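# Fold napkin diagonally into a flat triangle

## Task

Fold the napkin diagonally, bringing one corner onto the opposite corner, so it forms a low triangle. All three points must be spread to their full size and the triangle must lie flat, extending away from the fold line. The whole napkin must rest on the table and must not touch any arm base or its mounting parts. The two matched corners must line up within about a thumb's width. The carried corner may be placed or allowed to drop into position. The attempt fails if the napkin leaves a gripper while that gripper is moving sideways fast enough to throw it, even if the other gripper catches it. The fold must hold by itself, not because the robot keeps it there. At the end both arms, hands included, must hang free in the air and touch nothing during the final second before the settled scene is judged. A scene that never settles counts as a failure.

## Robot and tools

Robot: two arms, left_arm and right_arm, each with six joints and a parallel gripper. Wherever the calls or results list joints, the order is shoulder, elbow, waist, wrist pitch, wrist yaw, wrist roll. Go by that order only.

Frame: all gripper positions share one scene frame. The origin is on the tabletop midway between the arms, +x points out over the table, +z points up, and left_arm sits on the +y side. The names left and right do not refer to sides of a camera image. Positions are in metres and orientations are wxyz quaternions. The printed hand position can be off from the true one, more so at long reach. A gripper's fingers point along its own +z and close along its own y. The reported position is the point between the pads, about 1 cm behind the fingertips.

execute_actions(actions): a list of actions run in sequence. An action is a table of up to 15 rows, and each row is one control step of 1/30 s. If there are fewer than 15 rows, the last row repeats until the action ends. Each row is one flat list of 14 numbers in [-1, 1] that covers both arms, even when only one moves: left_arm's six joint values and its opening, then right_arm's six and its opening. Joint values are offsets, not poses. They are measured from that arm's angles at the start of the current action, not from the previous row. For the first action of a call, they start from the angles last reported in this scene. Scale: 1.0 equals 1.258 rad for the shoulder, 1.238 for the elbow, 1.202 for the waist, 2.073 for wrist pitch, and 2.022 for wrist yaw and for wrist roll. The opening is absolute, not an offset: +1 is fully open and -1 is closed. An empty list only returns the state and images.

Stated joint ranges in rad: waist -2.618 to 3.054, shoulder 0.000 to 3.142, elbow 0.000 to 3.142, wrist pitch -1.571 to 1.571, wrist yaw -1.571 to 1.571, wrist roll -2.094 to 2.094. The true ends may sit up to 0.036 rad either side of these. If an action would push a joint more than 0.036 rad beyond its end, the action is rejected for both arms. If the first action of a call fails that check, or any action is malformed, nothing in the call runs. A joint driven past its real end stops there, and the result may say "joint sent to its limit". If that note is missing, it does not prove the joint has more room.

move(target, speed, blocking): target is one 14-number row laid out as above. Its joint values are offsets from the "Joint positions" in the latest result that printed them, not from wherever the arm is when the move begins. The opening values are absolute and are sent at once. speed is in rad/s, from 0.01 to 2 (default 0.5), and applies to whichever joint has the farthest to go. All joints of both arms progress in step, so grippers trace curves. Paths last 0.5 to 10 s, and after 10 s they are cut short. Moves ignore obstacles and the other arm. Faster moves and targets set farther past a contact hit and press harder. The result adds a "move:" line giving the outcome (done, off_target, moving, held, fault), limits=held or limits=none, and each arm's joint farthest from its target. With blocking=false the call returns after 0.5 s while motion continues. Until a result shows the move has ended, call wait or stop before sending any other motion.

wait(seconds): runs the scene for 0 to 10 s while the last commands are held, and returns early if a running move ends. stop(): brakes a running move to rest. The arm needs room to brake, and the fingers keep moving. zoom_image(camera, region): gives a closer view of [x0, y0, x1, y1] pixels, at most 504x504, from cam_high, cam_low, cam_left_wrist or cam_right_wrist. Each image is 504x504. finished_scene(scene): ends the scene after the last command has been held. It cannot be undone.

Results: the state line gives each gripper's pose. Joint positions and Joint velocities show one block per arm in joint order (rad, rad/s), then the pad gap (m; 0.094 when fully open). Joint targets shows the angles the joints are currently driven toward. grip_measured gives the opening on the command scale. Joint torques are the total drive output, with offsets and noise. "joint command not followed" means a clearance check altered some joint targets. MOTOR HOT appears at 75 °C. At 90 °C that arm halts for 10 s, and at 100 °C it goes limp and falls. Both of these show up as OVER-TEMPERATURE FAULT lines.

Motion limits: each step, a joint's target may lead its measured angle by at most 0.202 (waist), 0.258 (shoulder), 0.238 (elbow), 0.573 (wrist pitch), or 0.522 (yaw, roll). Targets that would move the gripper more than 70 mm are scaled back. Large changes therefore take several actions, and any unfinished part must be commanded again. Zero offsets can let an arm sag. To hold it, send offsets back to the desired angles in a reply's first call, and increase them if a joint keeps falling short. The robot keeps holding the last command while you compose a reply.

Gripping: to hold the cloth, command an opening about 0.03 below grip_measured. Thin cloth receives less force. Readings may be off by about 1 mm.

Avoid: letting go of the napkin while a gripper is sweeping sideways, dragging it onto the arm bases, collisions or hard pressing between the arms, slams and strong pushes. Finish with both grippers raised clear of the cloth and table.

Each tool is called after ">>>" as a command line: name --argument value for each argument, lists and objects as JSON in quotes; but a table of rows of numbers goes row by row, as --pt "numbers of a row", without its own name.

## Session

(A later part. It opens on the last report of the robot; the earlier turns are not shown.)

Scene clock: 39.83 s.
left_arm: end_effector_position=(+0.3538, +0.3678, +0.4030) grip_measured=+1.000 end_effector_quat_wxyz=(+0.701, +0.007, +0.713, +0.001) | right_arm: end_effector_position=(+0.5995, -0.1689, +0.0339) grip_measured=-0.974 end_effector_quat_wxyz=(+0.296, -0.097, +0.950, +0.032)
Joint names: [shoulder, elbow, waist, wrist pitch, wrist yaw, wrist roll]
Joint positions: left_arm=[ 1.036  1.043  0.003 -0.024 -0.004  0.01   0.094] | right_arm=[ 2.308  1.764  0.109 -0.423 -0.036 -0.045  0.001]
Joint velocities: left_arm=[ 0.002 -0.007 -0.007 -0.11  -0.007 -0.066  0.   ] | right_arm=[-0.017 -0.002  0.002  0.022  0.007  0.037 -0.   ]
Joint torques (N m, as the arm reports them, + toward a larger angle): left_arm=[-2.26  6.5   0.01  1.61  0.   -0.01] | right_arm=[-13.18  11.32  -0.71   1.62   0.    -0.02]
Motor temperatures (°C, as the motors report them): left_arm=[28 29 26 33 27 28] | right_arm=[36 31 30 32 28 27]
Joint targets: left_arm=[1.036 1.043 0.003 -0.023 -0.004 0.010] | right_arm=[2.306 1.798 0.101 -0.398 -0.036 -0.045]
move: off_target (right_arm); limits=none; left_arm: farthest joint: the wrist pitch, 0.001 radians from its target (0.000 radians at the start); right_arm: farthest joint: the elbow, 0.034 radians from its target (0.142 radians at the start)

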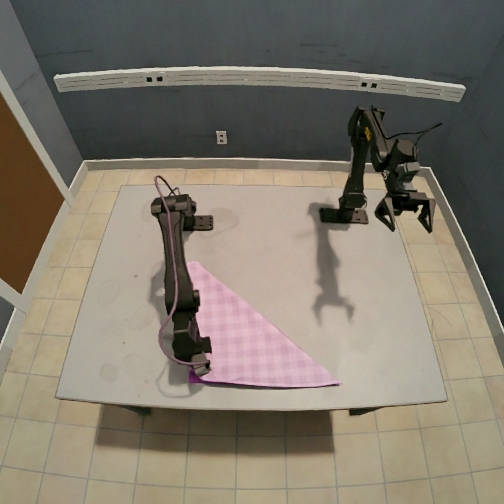

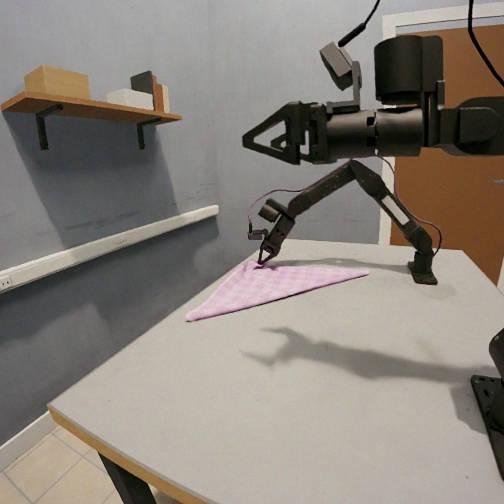

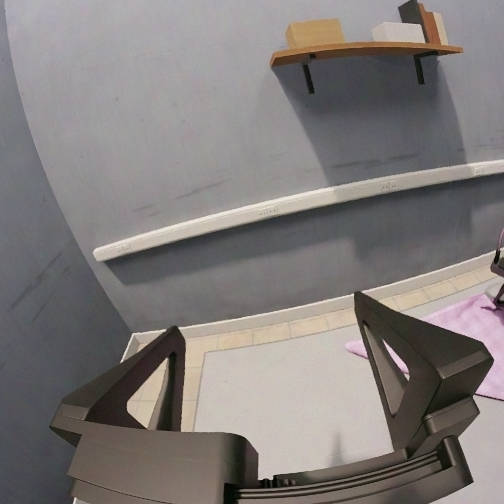

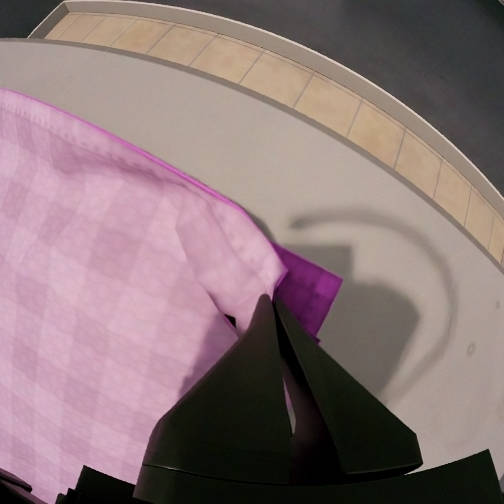

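>>> move --target '[0,0,0,0,0,0,1, -0.08,-0.066,0,0.012,0,0,-1]' --speed 0.06

>>> zoom_image --camera "cam_high" --region '[140, 240, 360, 410]'

Scene clock: 43.07 s.
left_arm: end_effector_position=(+0.3538, +0.3678, +0.4027) grip_measured=+1.000 end_effector_quat_wxyz=(+0.700, +0.007, +0.714, +0.001) | right_arm: end_effector_position=(+0.5841, -0.1712, +0.0405) grip_measured=-0.974 end_effector_quat_wxyz=(+0.291, -0.097, +0.951, +0.032)
Joint names: [shoulder, elbow, waist, wrist pitch, wrist yaw, wrist roll]
Joint positions: left_arm=[ 1.036  1.043  0.003 -0.025 -0.004  0.01   0.094] | right_arm=[ 2.246  1.689  0.109 -0.421 -0.036 -0.045  0.001]
Joint velocities: left_arm=[ 0.032 -0.017 -0.007  0.066 -0.007  0.022  0.   ] | right_arm=[ 0.002 -0.017 -0.002  0.066 -0.066 -0.022  0.001]
Joint torques (N m, as the arm reports them, + toward a larger angle): left_arm=[-2.3   6.44 -0.01  1.59  0.   -0.01] | right_arm=[-15.37   7.78   0.04   1.59   0.    -0.02]
Motor temperatures (°C, as the motors report them): left_arm=[28 29 26 33 27 28] | right_arm=[37 31 30 32 28 27]
Joint targets: left_arm=[1.036 1.043 0.003 -0.024 -0.004 0.010] | right_arm=[2.208 1.683 0.109 -0.398 -0.036 -0.045]
move: off_target (right_arm); limits=none; left_arm: farthest joint: the wrist pitch, 0.001 radians from its target (0.000 radians at the start); right_arm: farthest joint: the shoulder, 0.038 radians from its target (0.101 radians at the start)

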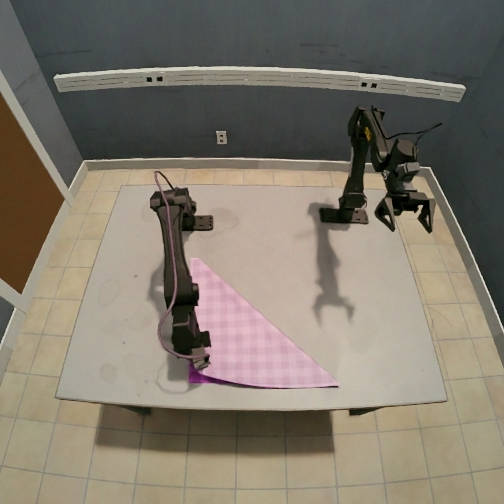

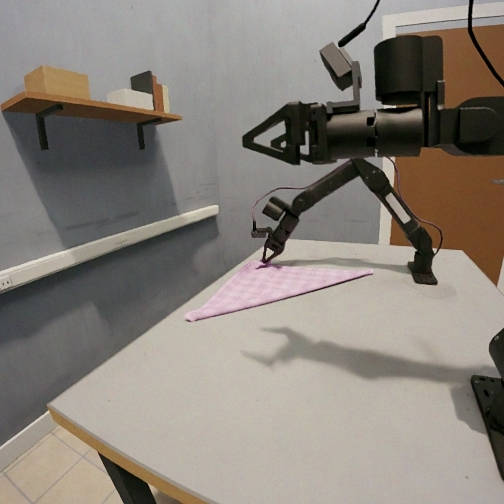

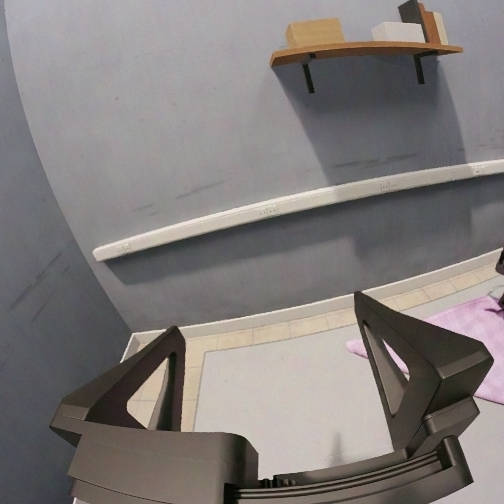

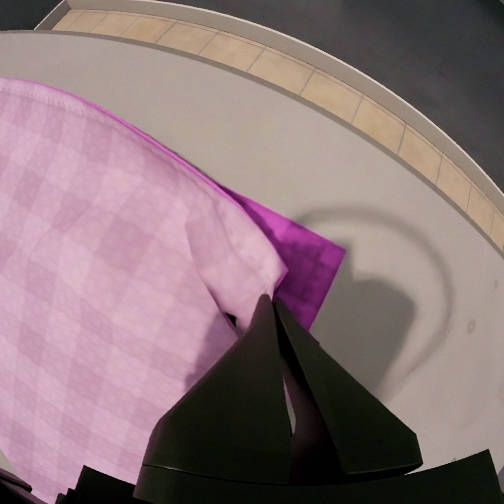

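Region (140, 240, 360, 410) of cam_high's 504x504 image, scaled by 2.291, with more detail than that image has; it fills the top 389 rows of this view, and the rest is white.

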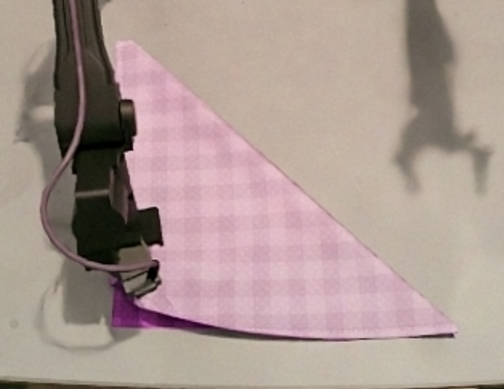

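>>> move --target '[0,0,0,0,0,0,1, -0.1,-0.065,0.055,0.01,0,0,-1]' --speed 0.06

>>> zoom_image --camera "cam_high" --region '[140, 240, 360, 410]'

Scene clock: 46.73 s.
left_arm: end_effector_position=(+0.3537, +0.3678, +0.4025) grip_measured=+1.000 end_effector_quat_wxyz=(+0.700, +0.007, +0.714, +0.001) | right_arm: end_effector_position=(+0.5633, -0.1417, +0.0600) grip_measured=-0.974 end_effector_quat_wxyz=(+0.297, -0.125, +0.946, +0.041)
Joint names: [shoulder, elbow, waist, wrist pitch, wrist yaw, wrist roll]
Joint positions: left_arm=[ 1.036  1.043  0.003 -0.027 -0.004  0.01   0.094] | right_arm=[ 2.156  1.615  0.168 -0.421 -0.036 -0.045  0.001]
Joint velocities: left_arm=[ 0.007 -0.002  0.007  0.007 -0.007  0.007  0.   ] | right_arm=[ 0.007 -0.007  0.002 -0.051 -0.007 -0.022 -0.   ]
Joint torques (N m, as the arm reports them, + toward a larger angle): left_arm=[-2.24  6.39  0.    1.62  0.01  0.03] | right_arm=[-14.69   7.85   0.72   1.59  -0.01  -0.02]
Motor temperatures (°C, as the motors report them): left_arm=[28 29 26 33 27 28] | right_arm=[38 31 30 32 28 27]
Joint targets: left_arm=[1.036 1.043 0.003 -0.025 -0.004 0.010] | right_arm=[2.119 1.609 0.176 -0.400 -0.036 -0.045]
move: off_target (right_arm); limits=none; left_arm: farthest joint: the wrist pitch, 0.002 radians from its target (0.000 radians at the start); right_arm: farthest joint: the shoulder, 0.036 radians from its target (0.125 radians at the start)

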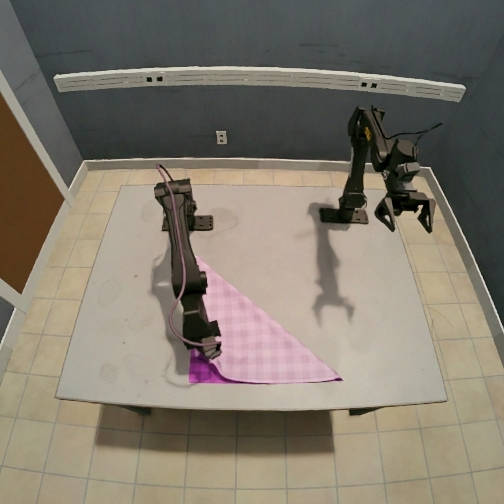

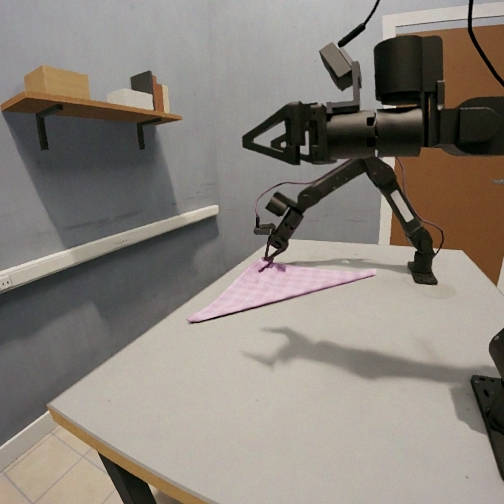

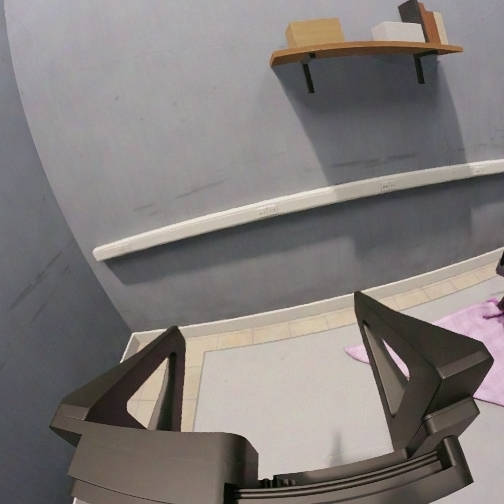

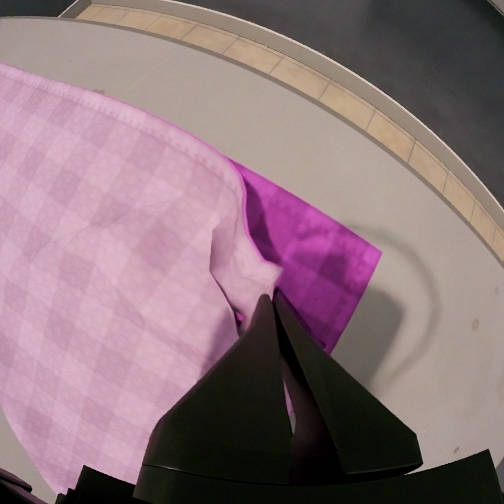

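Region (140, 240, 360, 410) of cam_high's 504x504 image, scaled by 2.291, with more detail than that image has; it fills the top 389 rows of this view, and the rest is white.

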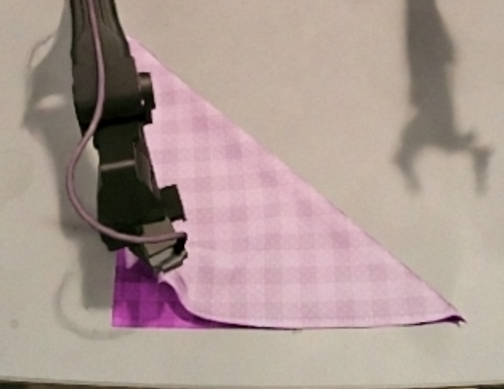

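>>> move --target '[0,0,0,0,0,0,1, -0.02,0,0,0.01,0,0,-0.5]' --speed 0.06

>>> move --target '[0,0,0,0,0,0,1, -0.15,0.02,0,0.01,0,0,-0.5]' --speed 0.1

>>> move --target '[0,0,0,0,0,0,1, -0.4,-0.1,-0.4,0.01,0,0,-0.5]' --speed 0.4

>>> zoom_image --camera "cam_high" --region '[140, 240, 360, 410]'

Scene clock: 48.63 s.
left_arm: end_effector_position=(+0.3537, +0.3678, +0.4022) grip_measured=+1.000 end_effector_quat_wxyz=(+0.700, +0.007, +0.714, +0.001) | right_arm: end_effector_position=(+0.5633, -0.1417, +0.0600) grip_measured=-0.502 end_effector_quat_wxyz=(+0.297, -0.125, +0.946, +0.041)
Joint names: [shoulder, elbow, waist, wrist pitch, wrist yaw, wrist roll]
Joint positions: left_arm=[ 1.036  1.043  0.003 -0.028 -0.004  0.01   0.094] | right_arm=[ 2.156  1.615  0.168 -0.421 -0.036 -0.045  0.023]
Joint velocities: left_arm=[ 0.007  0.002 -0.002 -0.037  0.007 -0.066  0.   ] | right_arm=[ 0.017 -0.007 -0.007 -0.037  0.007  0.007 -0.001]
Joint torques (N m, as the arm reports them, + toward a larger angle): left_arm=[-2.26  6.47 -0.11  1.6   0.03  0.01] | right_arm=[-13.82   8.41   0.04   1.59   0.    -0.02]
Motor temperatures (°C, as the motors report them): left_arm=[28 29 26 33 27 28] | right_arm=[39 31 30 32 28 27]
Joint targets: left_arm=[1.036 1.043 0.003 -0.026 -0.004 0.010] | right_arm=[2.131 1.615 0.168 -0.400 -0.036 -0.045]
move: off_target (right_arm); limits=none; left_arm: farthest joint: the wrist pitch, 0.001 radians from its target (0.000 radians at the start); right_arm: farthest joint: the shoulder, 0.025 radians from its target (0.025 radians at the start)

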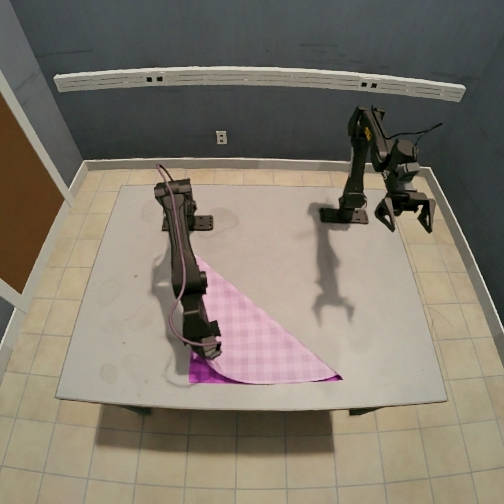

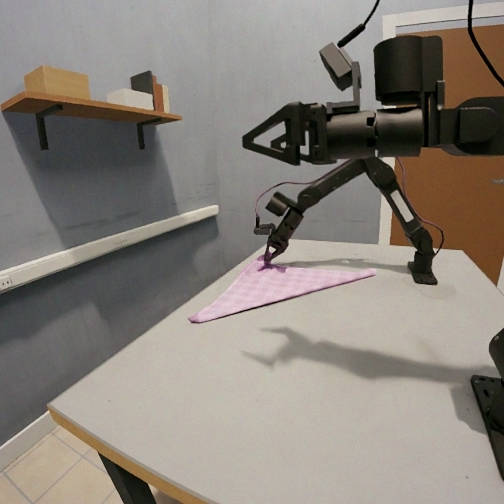

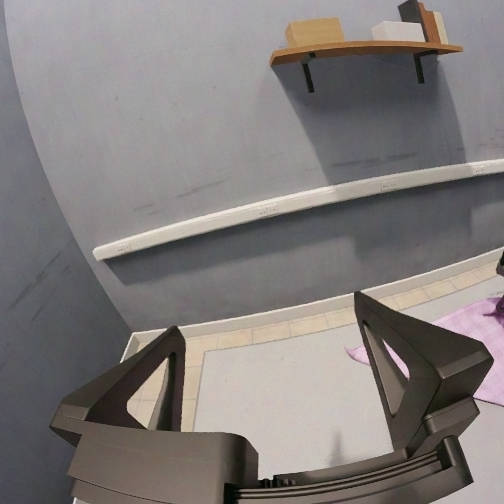

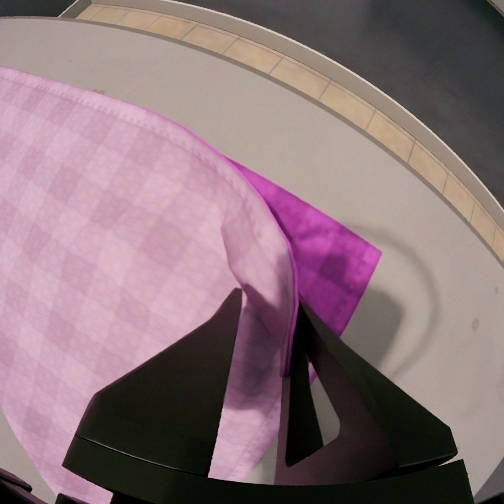

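Scene clock: 50.90 s.
left_arm: end_effector_position=(+0.3537, +0.3678, +0.4018) grip_measured=+1.000 end_effector_quat_wxyz=(+0.699, +0.007, +0.715, +0.001) | right_arm: end_effector_position=(+0.5660, -0.1412, +0.1425) grip_measured=-0.502 end_effector_quat_wxyz=(+0.370, -0.123, +0.920, +0.046)
Joint names: [shoulder, elbow, waist, wrist pitch, wrist yaw, wrist roll]
Joint positions: left_arm=[ 1.036  1.043  0.003 -0.029 -0.004  0.01   0.094] | right_arm=[ 2.001  1.615  0.168 -0.421 -0.036 -0.045  0.023]
Joint velocities: left_arm=[ 0.002  0.007 -0.012 -0.022 -0.007 -0.037  0.   ] | right_arm=[ 0.007 -0.027 -0.012 -0.081  0.007 -0.037  0.   ]
Joint torques (N m, as the arm reports them, + toward a larger angle): left_arm=[-2.29  6.38 -0.02  1.6   0.    0.01] | right_arm=[-13.49  10.92   0.03   1.8    0.    -0.02]
Motor temperatures (°C, as the motors report them): left_arm=[28 29 26 33 27 28] | right_arm=[39 31 30 32 28 27]
Joint targets: left_arm=[1.036 1.043 0.003 -0.028 -0.004 0.010] | right_arm=[1.968 1.640 0.168 -0.400 -0.036 -0.045]
move: off_target (right_arm); limits=none; left_arm: farthest joint: the wrist pitch, 0.001 radians from its target (0.000 radians at the start); right_arm: farthest joint: the shoulder, 0.034 radians from its target (0.189 radians at the start)

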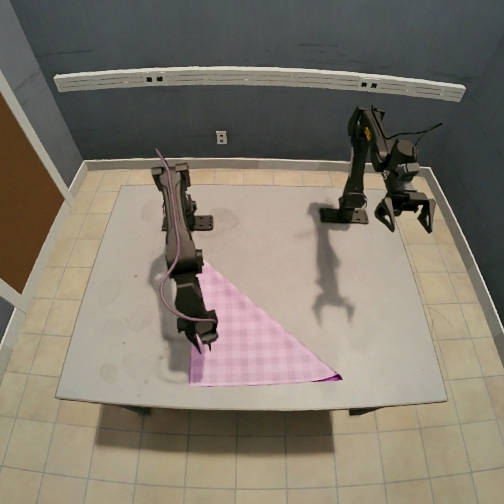

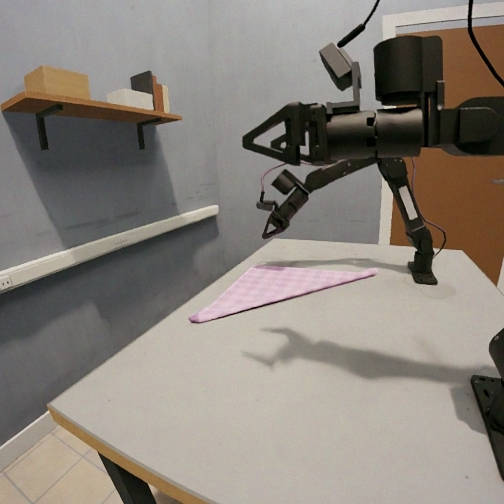

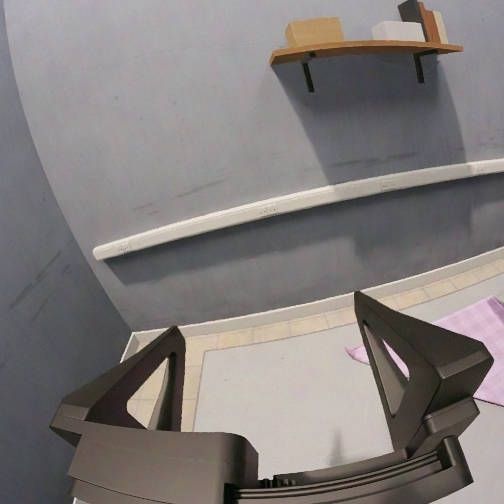

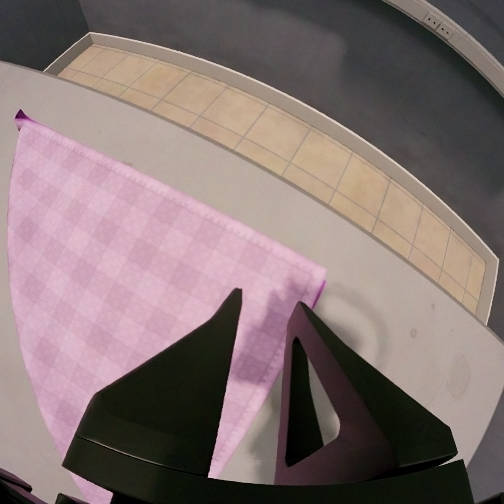

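Scene clock: 52.73 s.
left_arm: end_effector_position=(+0.3537, +0.3678, +0.4015) grip_measured=+1.000 end_effector_quat_wxyz=(+0.699, +0.007, +0.715, +0.001) | right_arm: end_effector_position=(+0.4884, -0.3831, +0.3309) grip_measured=-0.502 end_effector_quat_wxyz=(+0.531, +0.087, +0.840, -0.071)
Joint names: [shoulder, elbow, waist, wrist pitch, wrist yaw, wrist roll]
Joint positions: left_arm=[ 1.036  1.043  0.003 -0.03  -0.004  0.01   0.094] | right_arm=[ 1.516  1.495 -0.311 -0.42  -0.034 -0.045  0.023]
Joint velocities: left_arm=[-0.002 -0.007 -0.007 -0.051 -0.037 -0.037  0.   ] | right_arm=[ 0.007  0.017  0.007 -0.007 -0.007 -0.066 -0.   ]
Joint torques (N m, as the arm reports them, + toward a larger angle): left_arm=[-2.24  6.41 -0.01  1.6   0.01  0.02] | right_arm=[-8.14  8.68 -0.12  2.14 -0.01 -0.02]
Motor temperatures (°C, as the motors report them): left_arm=[28 29 26 33 27 28] | right_arm=[39 31 30 32 28 27]
Joint targets: left_arm=[1.036 1.043 0.003 -0.029 -0.004 0.010] | right_arm=[1.498 1.491 -0.313 -0.400 -0.036 -0.045]
move: done; limits=none; left_arm: farthest joint: the wrist pitch, 0.001 radians from its target (0.000 radians at the start); right_arm: farthest joint: the wrist pitch, 0.019 radians from its target (0.021 radians at the start)

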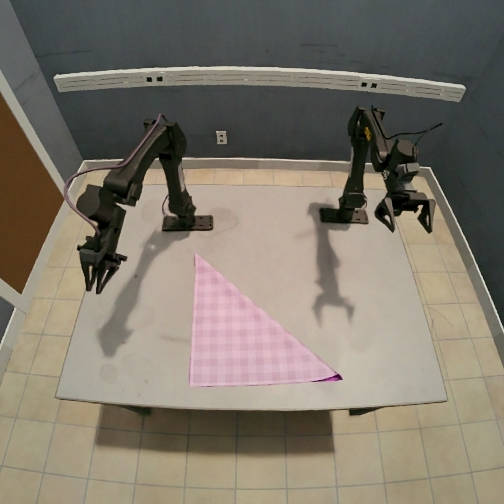

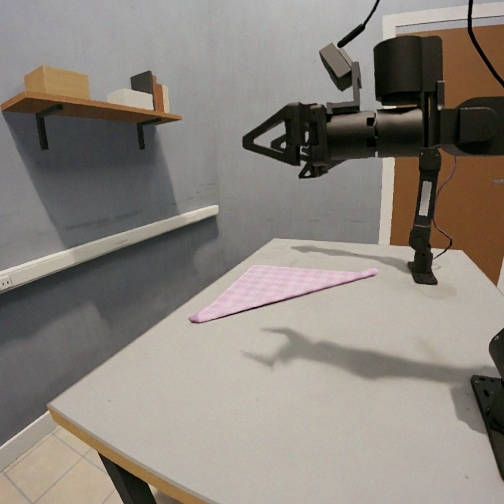

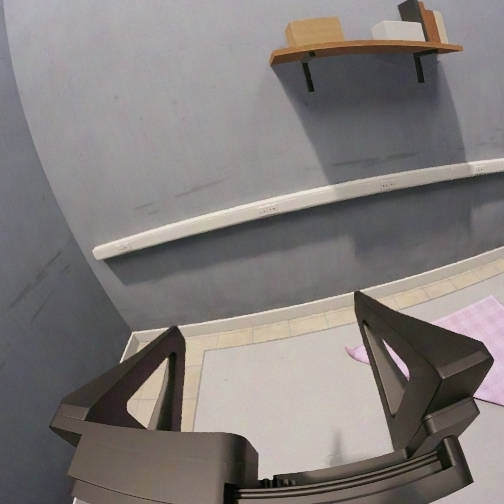

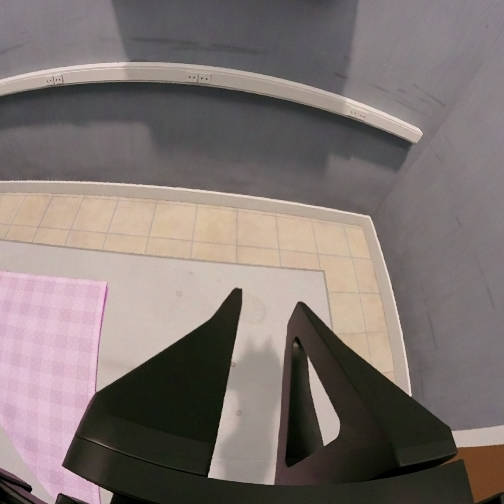

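Region (140, 240, 360, 410) of cam_high's 504x504 image, scaled by 2.291, with more detail than that image has; it fills the top 389 rows of this view, and the rest is white.

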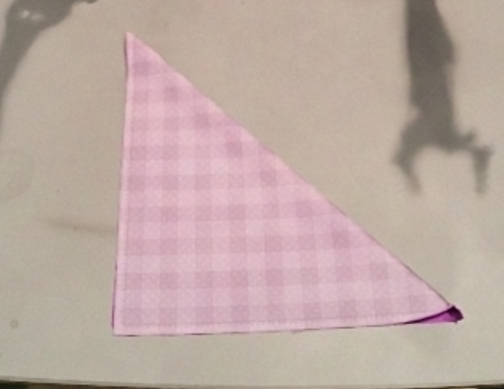

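Corners are about 1 cm apart, so the fold is done.

>>> finished_scene --scene 1

The scene is finished: the task was done.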